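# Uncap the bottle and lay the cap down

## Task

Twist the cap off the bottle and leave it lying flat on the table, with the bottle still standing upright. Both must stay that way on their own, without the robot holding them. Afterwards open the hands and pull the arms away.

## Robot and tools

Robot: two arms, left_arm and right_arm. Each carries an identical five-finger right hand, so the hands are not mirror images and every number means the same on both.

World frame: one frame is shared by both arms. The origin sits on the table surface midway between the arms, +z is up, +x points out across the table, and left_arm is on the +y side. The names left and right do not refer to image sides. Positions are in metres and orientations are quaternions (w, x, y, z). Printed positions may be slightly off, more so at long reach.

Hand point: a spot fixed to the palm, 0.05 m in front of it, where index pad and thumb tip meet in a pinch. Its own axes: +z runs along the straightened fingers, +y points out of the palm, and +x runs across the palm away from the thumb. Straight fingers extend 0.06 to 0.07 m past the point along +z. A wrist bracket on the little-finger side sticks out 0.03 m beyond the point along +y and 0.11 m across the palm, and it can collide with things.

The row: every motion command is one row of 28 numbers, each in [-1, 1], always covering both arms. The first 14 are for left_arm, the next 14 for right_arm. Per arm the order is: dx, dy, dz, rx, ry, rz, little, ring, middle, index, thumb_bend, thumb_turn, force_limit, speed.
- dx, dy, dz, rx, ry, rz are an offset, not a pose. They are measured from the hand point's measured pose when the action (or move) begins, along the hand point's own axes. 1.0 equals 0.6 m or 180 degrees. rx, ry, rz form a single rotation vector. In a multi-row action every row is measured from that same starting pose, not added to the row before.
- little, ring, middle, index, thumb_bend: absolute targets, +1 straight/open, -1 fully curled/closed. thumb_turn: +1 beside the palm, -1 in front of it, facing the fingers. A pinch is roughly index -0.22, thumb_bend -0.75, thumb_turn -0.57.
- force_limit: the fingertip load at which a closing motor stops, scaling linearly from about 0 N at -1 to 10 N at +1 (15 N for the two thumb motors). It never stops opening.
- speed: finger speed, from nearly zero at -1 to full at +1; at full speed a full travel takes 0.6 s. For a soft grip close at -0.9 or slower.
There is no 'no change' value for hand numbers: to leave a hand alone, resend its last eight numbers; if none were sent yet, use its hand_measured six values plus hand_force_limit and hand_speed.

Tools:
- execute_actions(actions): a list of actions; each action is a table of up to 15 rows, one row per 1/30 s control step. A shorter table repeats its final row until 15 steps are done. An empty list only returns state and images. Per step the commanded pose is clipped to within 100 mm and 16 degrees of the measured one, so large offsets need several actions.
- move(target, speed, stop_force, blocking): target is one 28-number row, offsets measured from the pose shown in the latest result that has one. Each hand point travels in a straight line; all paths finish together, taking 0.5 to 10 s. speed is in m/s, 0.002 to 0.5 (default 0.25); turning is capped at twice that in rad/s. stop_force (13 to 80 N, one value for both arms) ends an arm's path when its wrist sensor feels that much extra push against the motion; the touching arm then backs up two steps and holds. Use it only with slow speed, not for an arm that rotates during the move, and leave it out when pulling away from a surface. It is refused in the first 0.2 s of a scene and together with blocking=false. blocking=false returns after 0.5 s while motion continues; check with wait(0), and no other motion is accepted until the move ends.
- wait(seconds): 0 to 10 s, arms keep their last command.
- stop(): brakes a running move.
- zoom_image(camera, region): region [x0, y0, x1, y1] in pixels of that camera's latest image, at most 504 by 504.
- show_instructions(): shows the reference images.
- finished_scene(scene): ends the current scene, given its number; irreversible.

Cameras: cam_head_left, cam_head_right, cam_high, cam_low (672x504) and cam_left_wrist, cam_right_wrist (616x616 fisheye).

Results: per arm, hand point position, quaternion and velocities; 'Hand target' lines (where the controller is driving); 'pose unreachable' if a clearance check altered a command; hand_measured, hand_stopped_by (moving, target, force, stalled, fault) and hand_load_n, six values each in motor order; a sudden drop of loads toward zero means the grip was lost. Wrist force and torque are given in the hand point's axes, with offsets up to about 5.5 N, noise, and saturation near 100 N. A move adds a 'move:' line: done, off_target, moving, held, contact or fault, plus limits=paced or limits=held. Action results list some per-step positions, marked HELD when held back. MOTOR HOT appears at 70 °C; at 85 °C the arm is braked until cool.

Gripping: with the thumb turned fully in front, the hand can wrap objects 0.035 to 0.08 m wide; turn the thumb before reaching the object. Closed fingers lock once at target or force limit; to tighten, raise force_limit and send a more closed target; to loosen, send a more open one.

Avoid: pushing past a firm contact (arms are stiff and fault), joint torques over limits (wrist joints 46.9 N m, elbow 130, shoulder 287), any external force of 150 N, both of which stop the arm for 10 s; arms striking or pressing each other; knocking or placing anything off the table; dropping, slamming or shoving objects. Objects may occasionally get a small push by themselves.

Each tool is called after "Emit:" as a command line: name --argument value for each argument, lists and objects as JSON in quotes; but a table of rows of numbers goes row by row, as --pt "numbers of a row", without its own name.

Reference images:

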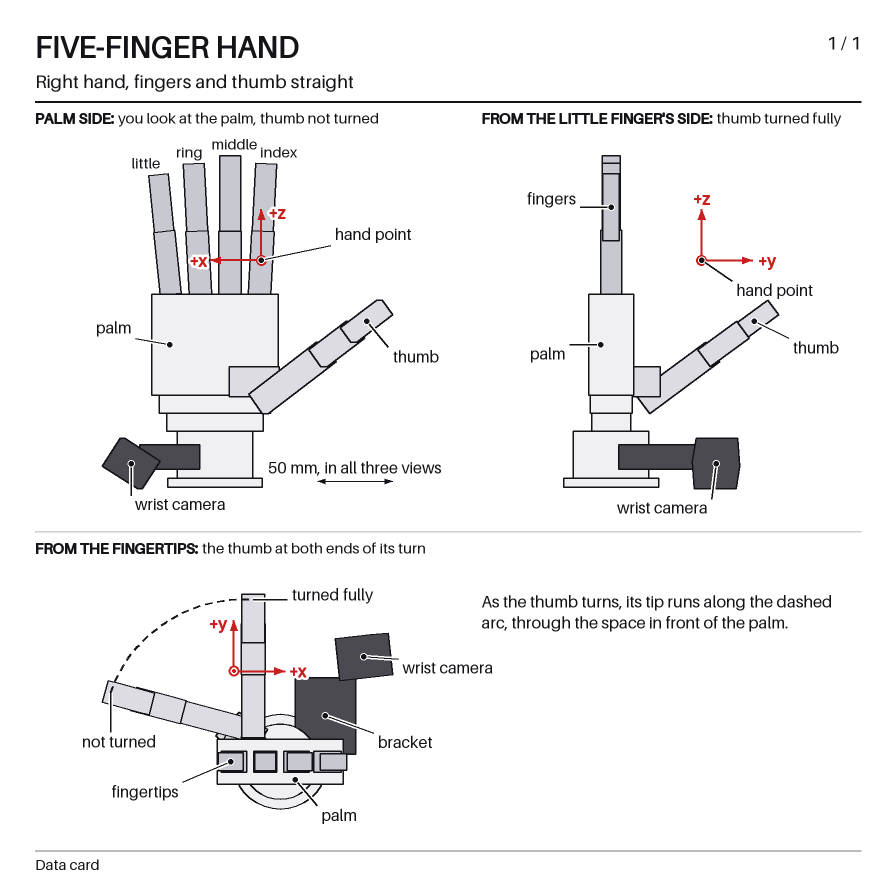

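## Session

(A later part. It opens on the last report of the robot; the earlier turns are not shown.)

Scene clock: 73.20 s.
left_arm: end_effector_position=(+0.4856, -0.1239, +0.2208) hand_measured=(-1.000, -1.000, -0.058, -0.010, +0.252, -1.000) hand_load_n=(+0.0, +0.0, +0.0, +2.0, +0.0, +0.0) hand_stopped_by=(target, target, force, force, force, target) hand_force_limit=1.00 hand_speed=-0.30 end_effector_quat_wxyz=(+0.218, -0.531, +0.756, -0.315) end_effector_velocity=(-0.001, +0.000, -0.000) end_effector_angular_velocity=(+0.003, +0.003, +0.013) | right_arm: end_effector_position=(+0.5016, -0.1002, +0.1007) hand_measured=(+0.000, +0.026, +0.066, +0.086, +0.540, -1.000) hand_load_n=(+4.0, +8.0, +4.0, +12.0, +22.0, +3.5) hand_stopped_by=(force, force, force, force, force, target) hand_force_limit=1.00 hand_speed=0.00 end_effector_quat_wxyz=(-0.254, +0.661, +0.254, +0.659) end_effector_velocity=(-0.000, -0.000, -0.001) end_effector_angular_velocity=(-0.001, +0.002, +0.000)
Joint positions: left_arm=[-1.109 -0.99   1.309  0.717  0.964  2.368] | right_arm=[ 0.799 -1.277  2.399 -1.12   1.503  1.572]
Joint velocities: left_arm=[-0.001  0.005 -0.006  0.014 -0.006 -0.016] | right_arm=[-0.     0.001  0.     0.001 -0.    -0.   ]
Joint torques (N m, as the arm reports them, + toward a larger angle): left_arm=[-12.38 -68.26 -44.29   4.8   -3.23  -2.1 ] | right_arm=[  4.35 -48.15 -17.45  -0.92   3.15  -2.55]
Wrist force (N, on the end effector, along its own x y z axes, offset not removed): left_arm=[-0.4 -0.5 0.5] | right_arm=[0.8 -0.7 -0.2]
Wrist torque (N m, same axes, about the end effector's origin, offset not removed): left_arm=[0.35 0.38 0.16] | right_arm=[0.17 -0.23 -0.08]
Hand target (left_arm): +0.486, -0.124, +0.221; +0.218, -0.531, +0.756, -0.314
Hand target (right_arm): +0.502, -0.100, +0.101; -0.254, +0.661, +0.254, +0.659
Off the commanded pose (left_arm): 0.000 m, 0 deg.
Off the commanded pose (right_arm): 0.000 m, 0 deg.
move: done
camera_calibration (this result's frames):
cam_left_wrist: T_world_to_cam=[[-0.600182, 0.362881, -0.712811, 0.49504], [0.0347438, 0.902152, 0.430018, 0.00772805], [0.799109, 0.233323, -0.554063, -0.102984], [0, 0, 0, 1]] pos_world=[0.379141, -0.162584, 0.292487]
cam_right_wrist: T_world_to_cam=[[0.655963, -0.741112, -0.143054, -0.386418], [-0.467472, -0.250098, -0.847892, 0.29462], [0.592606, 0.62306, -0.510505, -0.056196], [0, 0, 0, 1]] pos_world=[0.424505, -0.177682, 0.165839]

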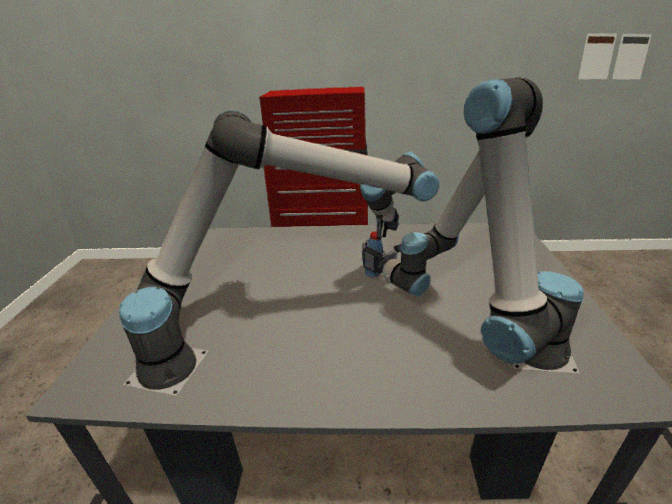

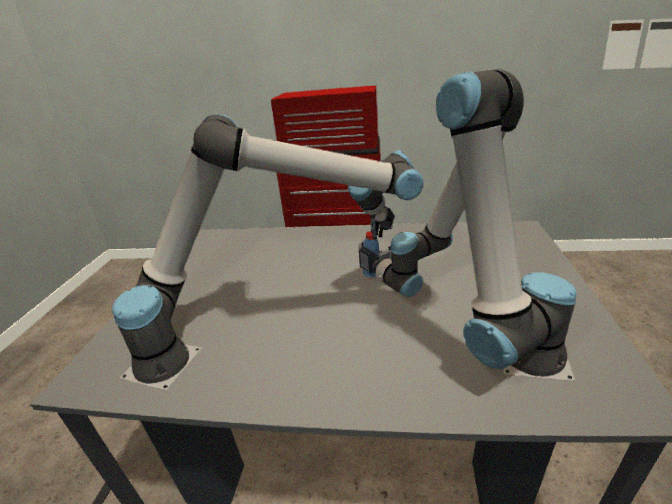

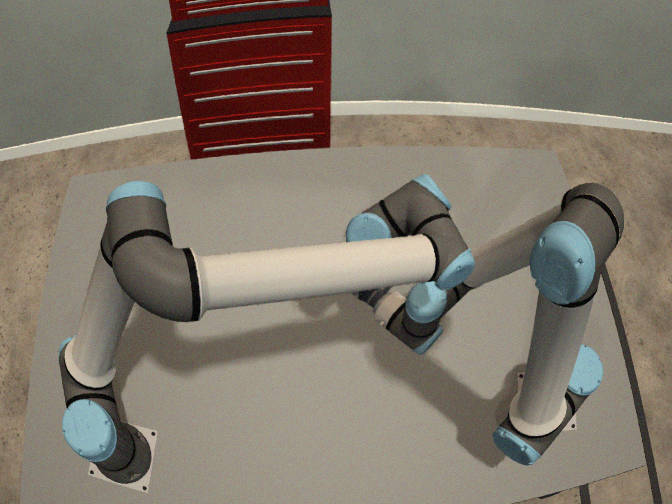

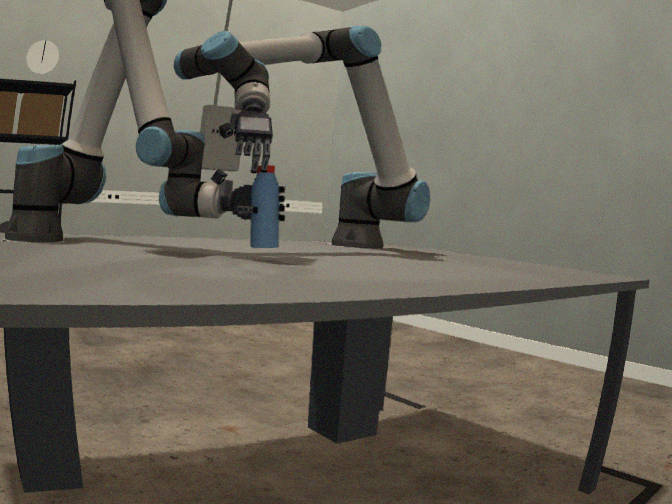

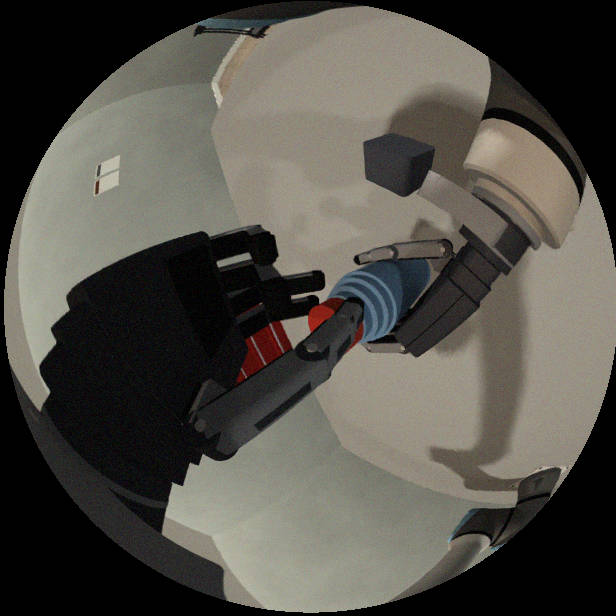

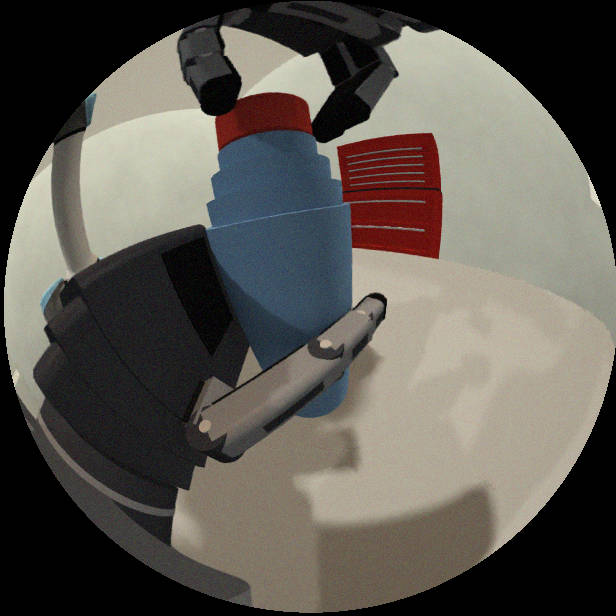

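Emit:
move --target '[0,-0.06,-0.06,0,0,0,-1,-1,0.4,0.4,0.6,-1,1,0, 0,0,0,0,0,0,-0.9,-1,-1,-0.9,-0.9,-1,1,0]' --speed 0.1

Emit:
move --target '[0,0,0,0,0.33,0.33,-1,-1,0.4,0.4,0.6,-1,1,0, 0,0,0,0,0,0,-0.9,-1,-1,-0.9,-0.9,-1,1,0]' --speed 0.3

Scene clock: 74.80 s.
left_arm: end_effector_position=(+0.4857, -0.1237, +0.2714) hand_measured=(-1.000, -1.000, +0.400, +0.400, +0.600, -1.000) hand_load_n=(+0.0, +0.0, +0.0, +0.0, +0.0, +0.0) hand_stopped_by=(target, target, target, target, target, target) hand_force_limit=1.00 hand_speed=0.00 end_effector_quat_wxyz=(+0.218, -0.531, +0.756, -0.315) end_effector_velocity=(+0.000, +0.000, +0.003) end_effector_angular_velocity=(-0.000, +0.000, -0.000) | right_arm: end_effector_position=(+0.5016, -0.1002, +0.1007) hand_measured=(+0.000, +0.026, +0.066, +0.086, +0.540, -1.000) hand_load_n=(+3.5, +7.5, +4.0, +12.0, +22.0, +4.0) hand_stopped_by=(force, force, force, force, force, target) hand_force_limit=1.00 hand_speed=0.00 end_effector_quat_wxyz=(-0.254, +0.661, +0.254, +0.659) end_effector_velocity=(-0.000, -0.000, -0.001) end_effector_angular_velocity=(-0.001, +0.002, -0.000)
Joint positions: left_arm=[-1.109 -1.014  1.256  0.795  0.964  2.368] | right_arm=[ 0.799 -1.277  2.399 -1.12   1.503  1.572]
Joint velocities: left_arm=[ 0.    -0.001 -0.003  0.004  0.     0.   ] | right_arm=[0.    0.    0.    0.001 0.    0.   ]
Joint torques (N m, as the arm reports them, + toward a larger angle): left_arm=[ 12.13 -83.91 -46.95   4.19   1.63   0.61] | right_arm=[  5.37 -44.99 -17.43  -1.54   1.18  -2.87]
Wrist force (N, on the end effector, along its own x y z axes, offset not removed): left_arm=[0.2 1.5 -4.1] | right_arm=[-0.4 0.1 -1.2]
Wrist torque (N m, same axes, about the end effector's origin, offset not removed): left_arm=[0.29 0.09 0.02] | right_arm=[0.07 0.31 0.12]
Hand target (left_arm): +0.486, -0.124, +0.272; +0.218, -0.531, +0.756, -0.315
Hand target (right_arm): +0.502, -0.100, +0.101; -0.254, +0.661, +0.254, +0.659
Off the commanded pose (left_arm): 0.000 m, 0 deg.
Off the commanded pose (right_arm): 0.000 m, 0 deg.
move: done
camera_calibration (this result's frames):
cam_left_wrist: T_world_to_cam=[[-0.600149, 0.362916, -0.712821, 0.531053], [0.0347735, 0.902145, 0.430029, -0.0142054], [0.799132, 0.233294, -0.554041, -0.0750784], [0, 0, 0, 1]] pos_world=[0.379203, -0.162397, 0.343058]
cam_right_wrist: T_world_to_cam=[[0.655963, -0.741113, -0.143053, -0.386418], [-0.467472, -0.250098, -0.847892, 0.29462], [0.592606, 0.623059, -0.510505, -0.056196], [0, 0, 0, 1]] pos_world=[0.424505, -0.177682, 0.165839]

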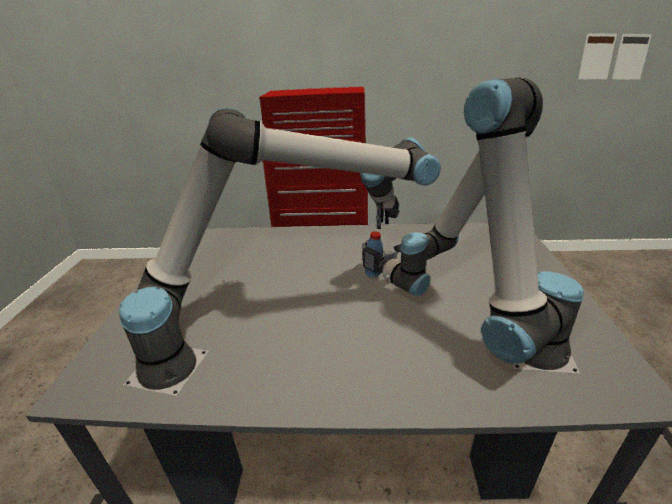

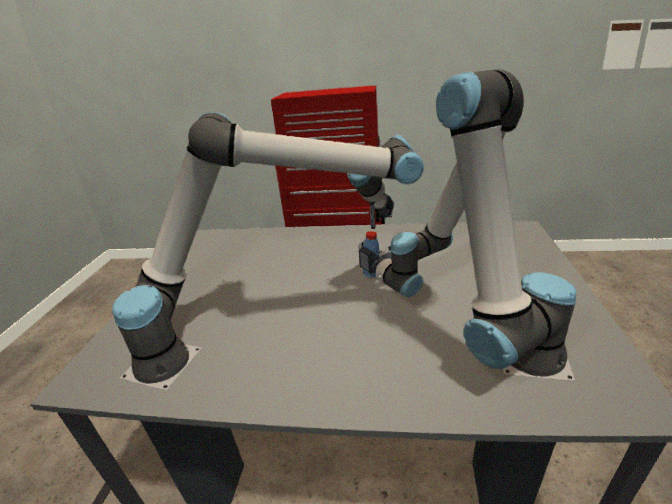

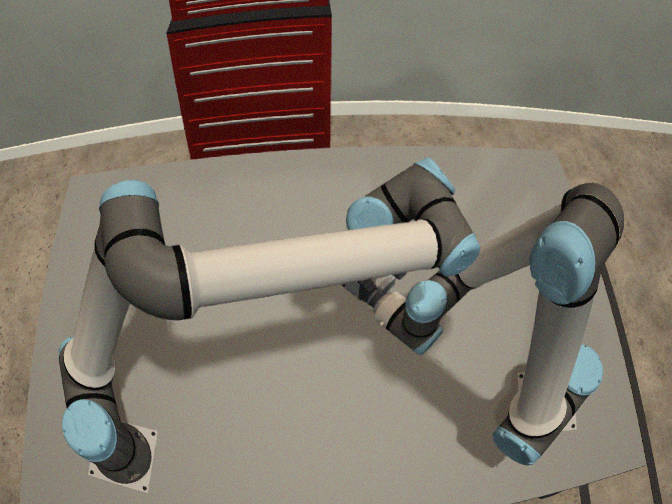

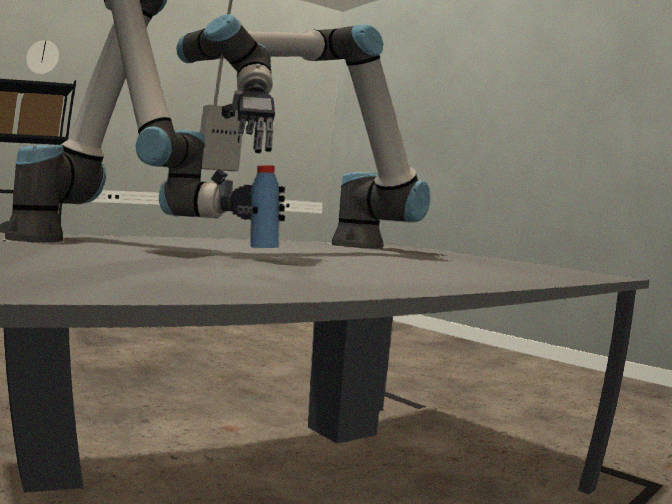

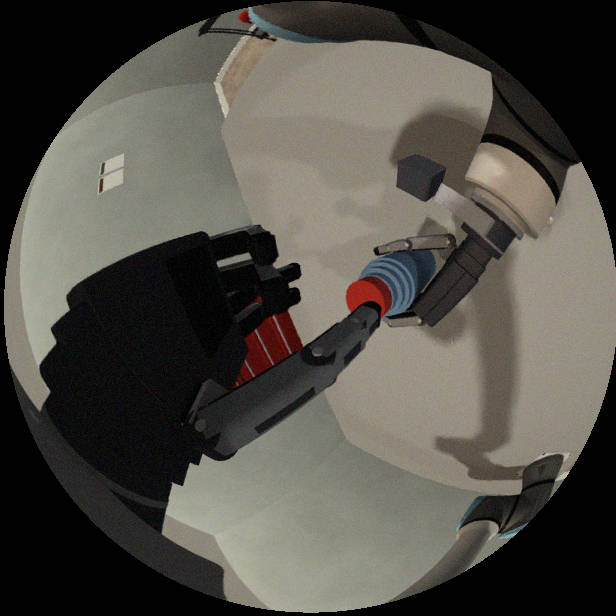

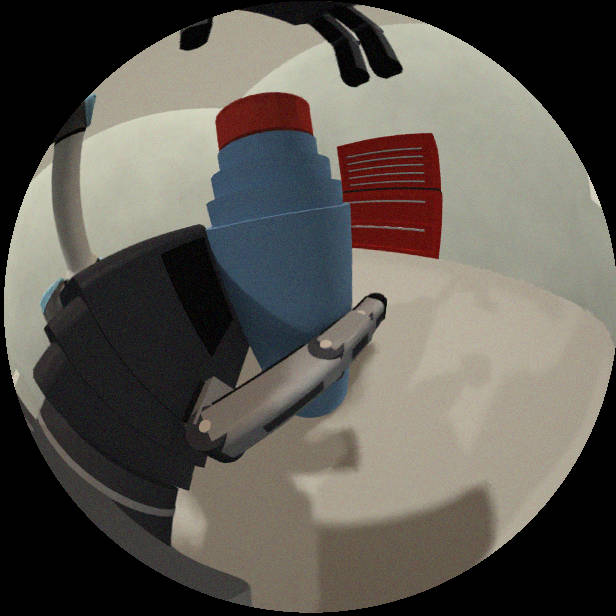

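Scene clock: 77.83 s.
left_arm: end_effector_position=(+0.4856, -0.1237, +0.2713) hand_measured=(-1.000, -1.000, +0.400, +0.400, +0.600, -1.000) hand_load_n=(+0.0, +0.0, +0.0, +0.0, +0.0, +0.0) hand_stopped_by=(target, target, target, target, target, target) hand_force_limit=1.00 hand_speed=0.00 end_effector_quat_wxyz=(-0.047, +0.111, +0.916, -0.382) end_effector_velocity=(+0.000, +0.000, -0.002) end_effector_angular_velocity=(+0.005, +0.001, -0.017) | right_arm: end_effector_position=(+0.5016, -0.1002, +0.1007) hand_measured=(+0.000, +0.026, +0.066, +0.086, +0.540, -1.000) hand_load_n=(+3.5, +7.5, +4.0, +12.0, +22.0, +4.0) hand_stopped_by=(force, force, force, force, force, target) hand_force_limit=1.00 hand_speed=0.00 end_effector_quat_wxyz=(-0.254, +0.661, +0.254, +0.659) end_effector_velocity=(+0.000, +0.000, -0.000) end_effector_angular_velocity=(-0.001, +0.001, +0.000)
Joint positions: left_arm=[-0.859 -1.051  1.299  0.697  2.089  3.741] | right_arm=[ 0.799 -1.277  2.399 -1.12   1.503  1.572]
Joint velocities: left_arm=[ 0.003  0.008 -0.008  0.014  0.01   0.019] | right_arm=[ 0.     0.    -0.     0.001 -0.    -0.   ]
Joint torques (N m, as the arm reports them, + toward a larger angle): left_arm=[ 10.55 -65.03 -48.39   3.08   3.62   1.78] | right_arm=[  4.61 -44.77 -17.47  -1.38   1.71  -2.37]
Wrist force (N, on the end effector, along its own x y z axes, offset not removed): left_arm=[-0.4 1.8 -1.9] | right_arm=[-0.4 -2.7 0.5]
Wrist torque (N m, same axes, about the end effector's origin, offset not removed): left_arm=[0.19 0.08 0.08] | right_arm=[-0.45 0.13 -0.17]
Hand target (left_arm): +0.486, -0.124, +0.271; -0.047, +0.112, +0.916, -0.381
Hand target (right_arm): +0.502, -0.100, +0.101; -0.254, +0.661, +0.254, +0.659
Off the commanded pose (left_arm): 0.000 m, 0 deg.
Off the commanded pose (right_arm): 0.000 m, 0 deg.
move: done
camera_calibration (this result's frames):
cam_left_wrist: T_world_to_cam=[[0.298904, 0.632289, -0.71475, 0.128205], [0.899456, 0.0635523, 0.432367, -0.538428], [0.318805, -0.772122, -0.54972, 0.0326441], [0, 0, 0, 1]] pos_world=[0.435564, -0.0216392, 0.342378]
cam_right_wrist: T_world_to_cam=[[0.655963, -0.741113, -0.143053, -0.386418], [-0.467472, -0.250098, -0.847892, 0.29462], [0.592606, 0.623059, -0.510505, -0.056196], [0, 0, 0, 1]] pos_world=[0.424505, -0.177682, 0.165839]

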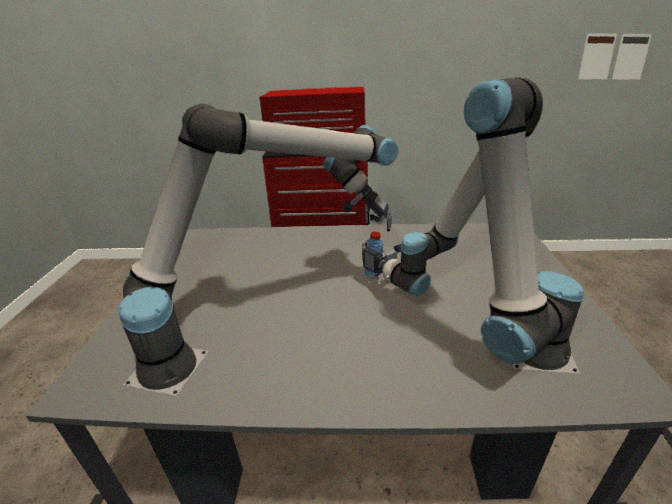

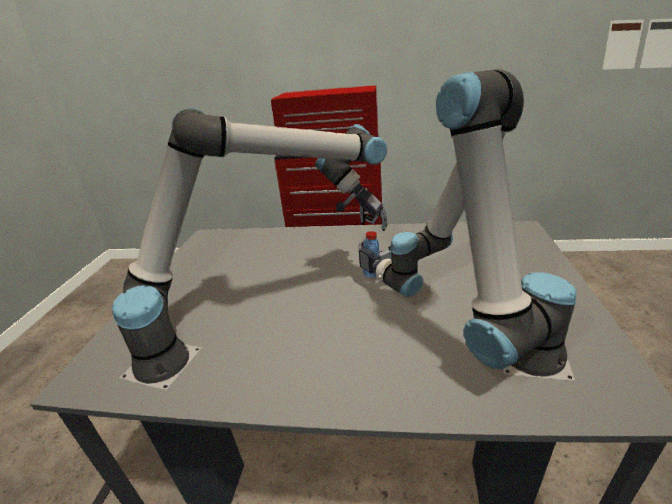

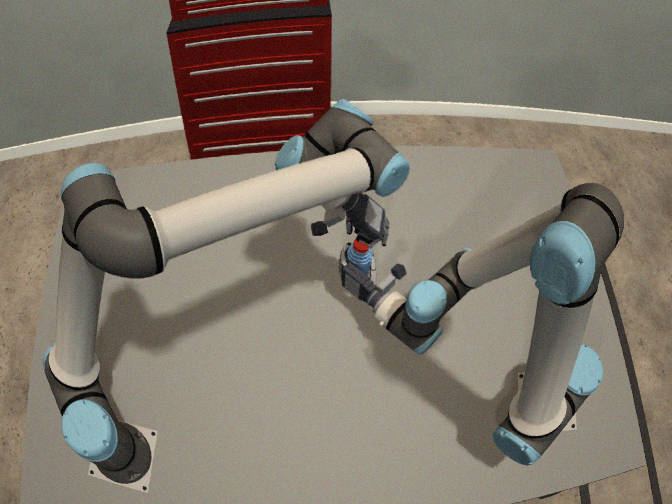

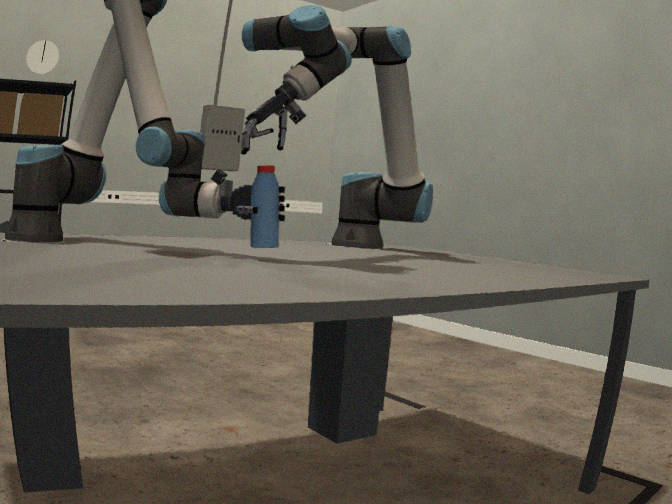

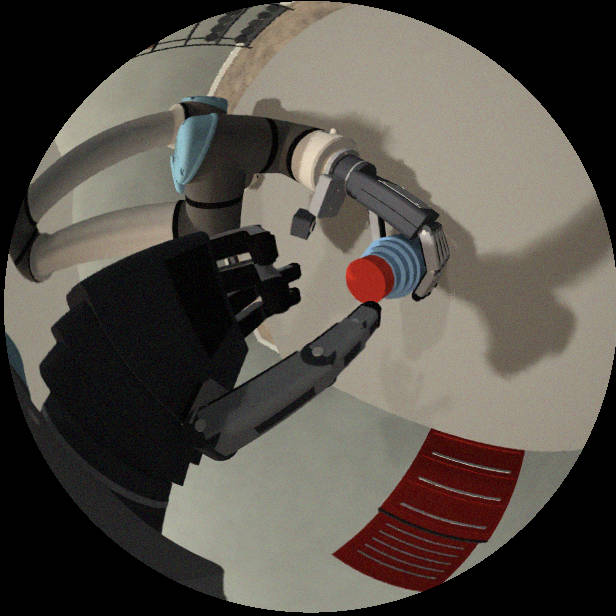

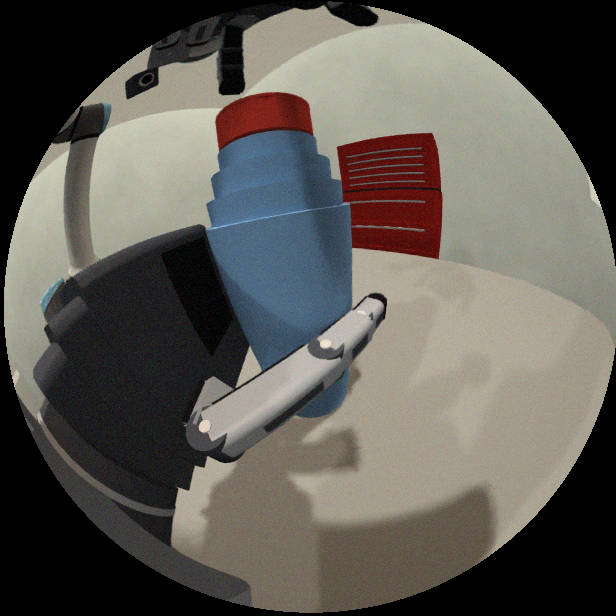

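Emit:
move --target '[0.0157,0.087,0.057,0,0,0,-1,-1,0.4,0.4,0.6,-1,1,0, 0,0,0,0,0,0,-0.9,-1,-1,-0.9,-0.9,-1,1,0]' --speed 0.08

Emit:
move --target '[0,0,0,0,0,0,-1,-1,-1,-1,-1,-1,1,-0.3, 0,0,0,0,0,0,-0.9,-1,-1,-0.9,-0.9,-1,1,0]'

Scene clock: 79.60 s.
left_arm: end_effector_position=(+0.4794, -0.1094, +0.2105) hand_measured=(-1.000, -1.000, +0.400, +0.400, +0.600, -1.000) hand_load_n=(+0.0, +0.0, +0.0, +0.0, +0.0, +0.0) hand_stopped_by=(target, target, target, target, target, target) hand_force_limit=1.00 hand_speed=0.00 end_effector_quat_wxyz=(-0.047, +0.111, +0.916, -0.382) end_effector_velocity=(+0.000, +0.000, -0.004) end_effector_angular_velocity=(-0.001, -0.000, +0.001) | right_arm: end_effector_position=(+0.5016, -0.1002, +0.1007) hand_measured=(+0.000, +0.026, +0.066, +0.086, +0.540, -1.000) hand_load_n=(+3.5, +7.5, +4.0, +12.0, +22.0, +4.0) hand_stopped_by=(force, force, force, force, force, target) hand_force_limit=1.00 hand_speed=0.00 end_effector_quat_wxyz=(-0.254, +0.661, +0.254, +0.659) end_effector_velocity=(+0.000, -0.000, +0.000) end_effector_angular_velocity=(+0.000, -0.000, -0.001)
Joint positions: left_arm=[-0.856 -1.045  1.4    0.591  2.09   3.744] | right_arm=[ 0.799 -1.277  2.399 -1.12   1.503  1.572]
Joint velocities: left_arm=[ 0.     0.002  0.004 -0.007  0.    -0.001] | right_arm=[-0.    -0.001  0.     0.     0.     0.   ]
Joint torques (N m, as the arm reports them, + toward a larger angle): left_arm=[ 11.35 -67.78 -29.12   0.22   2.05  -2.2 ] | right_arm=[  4.43 -46.12 -17.35  -1.42   1.54  -2.33]
Wrist force (N, on the end effector, along its own x y z axes, offset not removed): left_arm=[-0.3 1.1 -2.1] | right_arm=[1.4 -3.4 0.1]
Wrist torque (N m, same axes, about the end effector's origin, offset not removed): left_arm=[0.09 0.06 0.03] | right_arm=[-0.59 -0.05 -0.21]
Hand target (left_arm): +0.479, -0.109, +0.210; -0.047, +0.111, +0.916, -0.382
Hand target (right_arm): +0.502, -0.100, +0.101; -0.254, +0.661, +0.254, +0.659
Off the commanded pose (left_arm): 0.000 m, 0 deg.
Off the commanded pose (right_arm): 0.000 m, 0 deg.
move: done
camera_calibration (this result's frames):
cam_left_wrist: T_world_to_cam=[[0.298941, 0.632273, -0.714749, 0.0775356], [0.899473, 0.063465, 0.432343, -0.507544], [0.31872, -0.772142, -0.54974, 0.0122734], [0, 0, 0, 1]] pos_world=[0.429432, -0.00733552, 0.281599]
cam_right_wrist: T_world_to_cam=[[0.655963, -0.741113, -0.143054, -0.386418], [-0.467472, -0.250098, -0.847892, 0.29462], [0.592606, 0.623059, -0.510505, -0.0561958], [0, 0, 0, 1]] pos_world=[0.424505, -0.177682, 0.165839]

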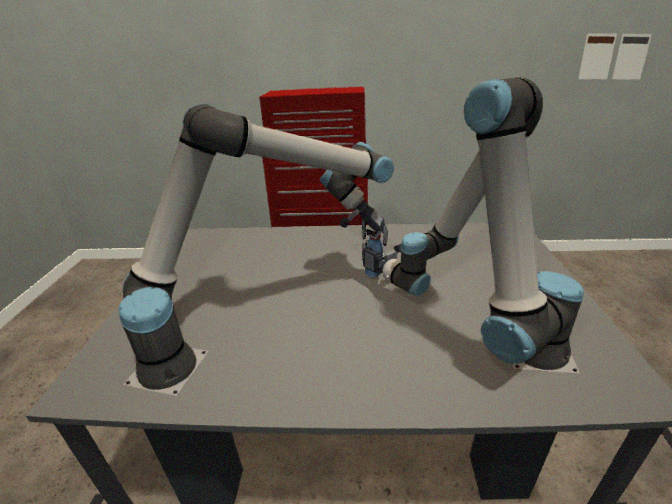

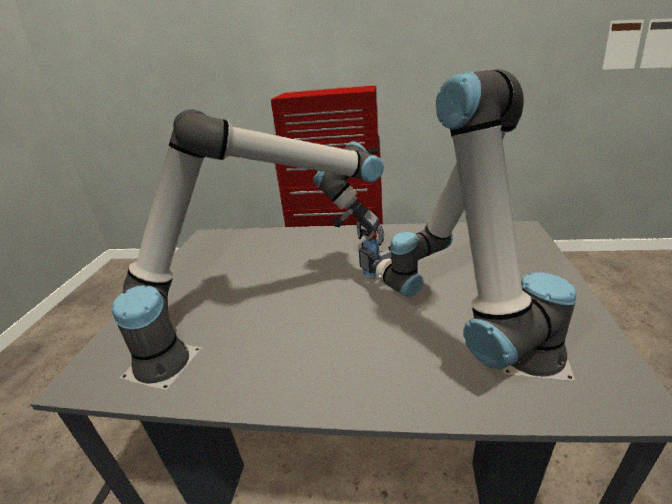

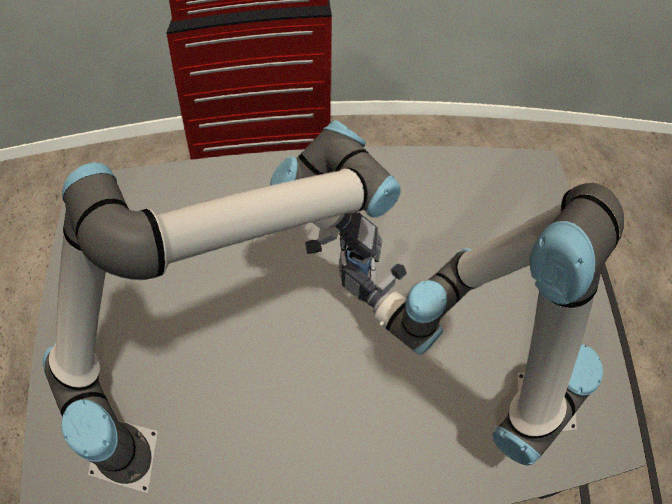

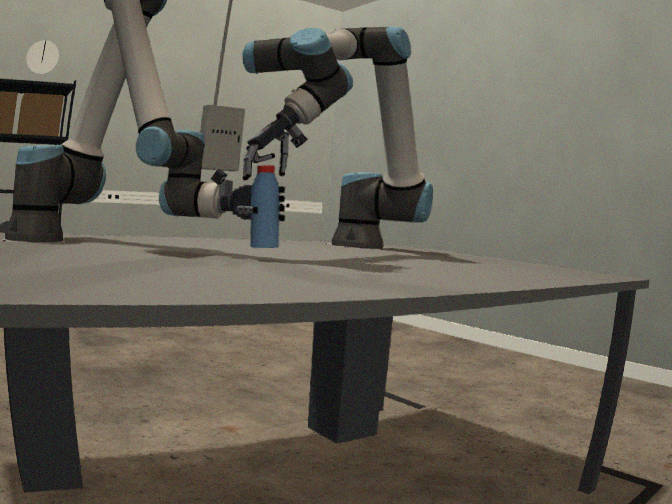

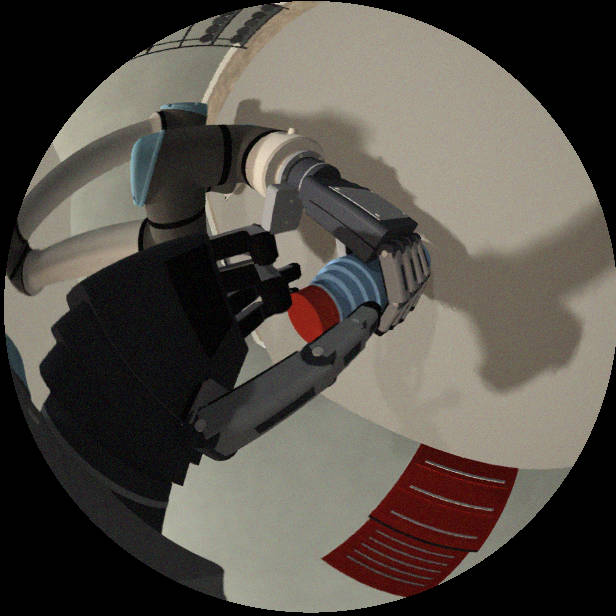

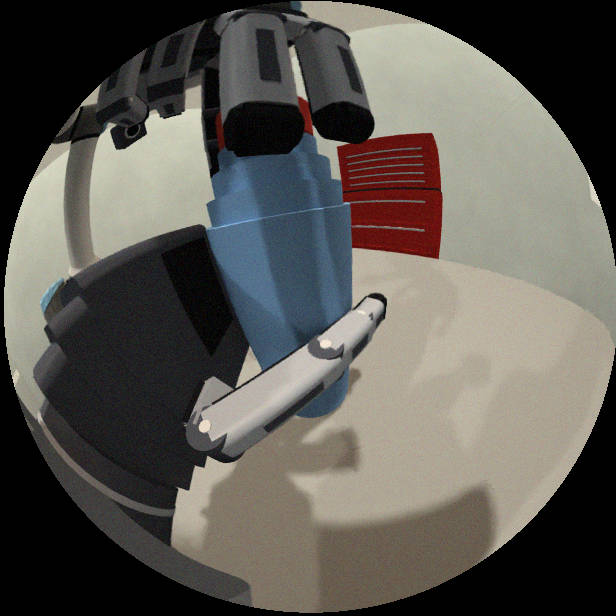

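Scene clock: 80.87 s.
left_arm: end_effector_position=(+0.4794, -0.1093, +0.2105) hand_measured=(-1.000, -1.000, +0.138, +0.158, -0.082, -1.000) hand_load_n=(+0.0, +0.0, +13.5, +12.0, +14.5, -1.5) hand_stopped_by=(target, target, force, force, force, target) hand_force_limit=1.00 hand_speed=-0.30 end_effector_quat_wxyz=(-0.047, +0.111, +0.916, -0.382) end_effector_velocity=(+0.000, +0.001, +0.000) end_effector_angular_velocity=(+0.000, -0.000, +0.001) | right_arm: end_effector_position=(+0.5016, -0.1002, +0.1007) hand_measured=(+0.000, +0.026, +0.066, +0.086, +0.540, -1.000) hand_load_n=(+5.0, +9.5, +5.5, +13.5, +20.5, +4.5) hand_stopped_by=(force, force, force, force, force, target) hand_force_limit=1.00 hand_speed=0.00 end_effector_quat_wxyz=(-0.254, +0.661, +0.254, +0.659) end_effector_velocity=(-0.000, -0.000, +0.001) end_effector_angular_velocity=(+0.001, -0.001, +0.000)
Joint positions: left_arm=[-0.856 -1.045  1.4    0.591  2.09   3.744] | right_arm=[ 0.799 -1.277  2.399 -1.12   1.503  1.572]
Joint velocities: left_arm=[ 0.    -0.     0.     0.001 -0.001 -0.   ] | right_arm=[ 0.    -0.001  0.001 -0.001 -0.    -0.   ]
Joint torques (N m, as the arm reports them, + toward a larger angle): left_arm=[ 11.05 -76.7  -34.42   4.11  -6.08   0.44] | right_arm=[  1.64 -47.59 -17.02  -1.79   1.47  -2.34]
Wrist force (N, on the end effector, along its own x y z axes, offset not removed): left_arm=[7.0 -11.8 0.7] | right_arm=[-8.3 -3.6 19.3]
Wrist torque (N m, same axes, about the end effector's origin, offset not removed): left_arm=[1.25 -0.03 0.03] | right_arm=[-1.06 -0.83 0.20]
Hand target (left_arm): +0.479, -0.109, +0.211; -0.047, +0.111, +0.916, -0.382
Hand target (right_arm): +0.502, -0.100, +0.101; -0.254, +0.661, +0.254, +0.659
Off the commanded pose (left_arm): 0.000 m, 0 deg.
Off the commanded pose (right_arm): 0.000 m, 0 deg.
move: done
camera_calibration (this result's frames):
cam_left_wrist: T_world_to_cam=[[0.298863, 0.632387, -0.71468, 0.0775396], [0.899508, 0.0634251, 0.432276, -0.507532], [0.318694, -0.772052, -0.549881, 0.0123547], [0, 0, 0, 1]] pos_world=[0.429418, -0.00730634, 0.281604]
cam_right_wrist: T_world_to_cam=[[0.655963, -0.741112, -0.143053, -0.386418], [-0.467472, -0.250098, -0.847892, 0.29462], [0.592606, 0.62306, -0.510505, -0.0561961], [0, 0, 0, 1]] pos_world=[0.424505, -0.177682, 0.165839]

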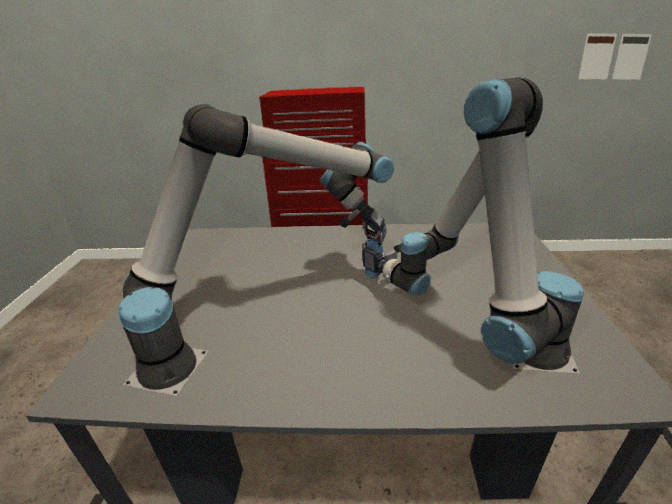

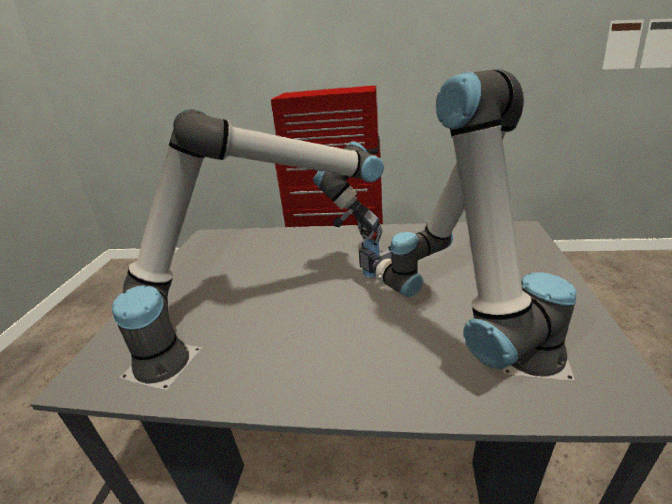

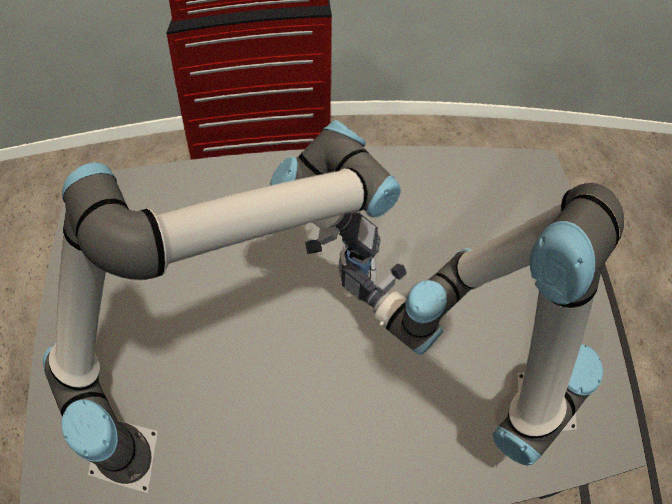

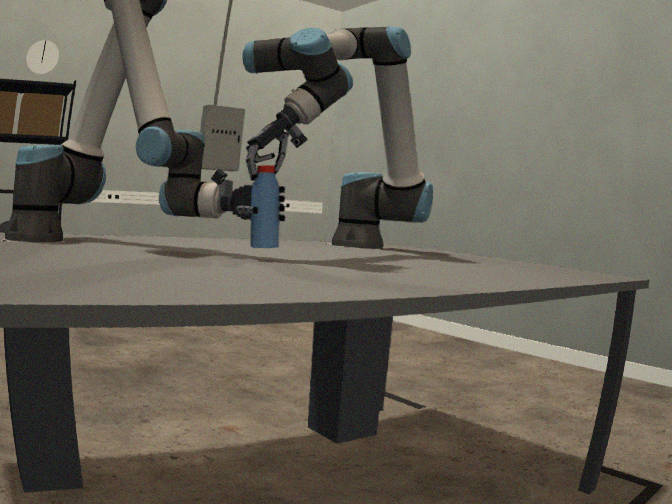

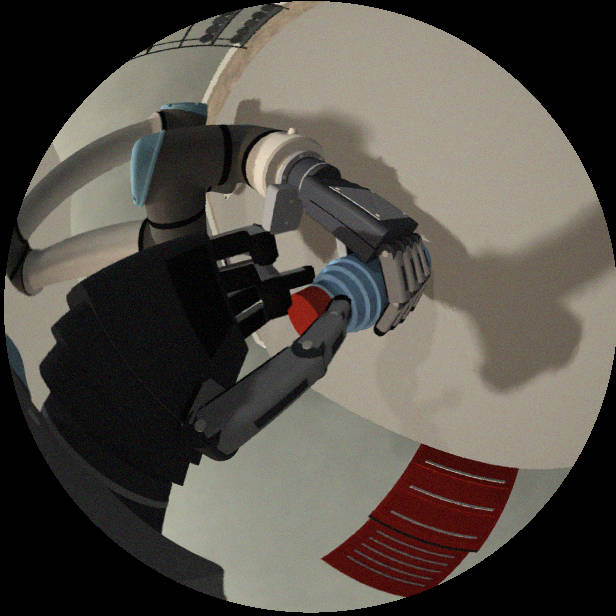

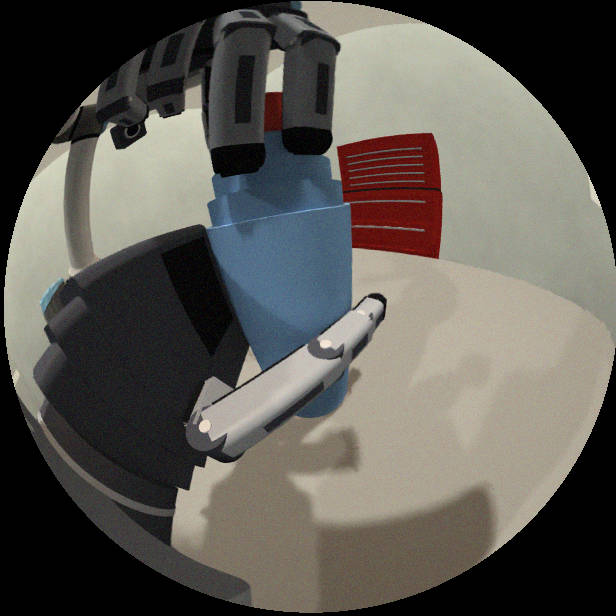

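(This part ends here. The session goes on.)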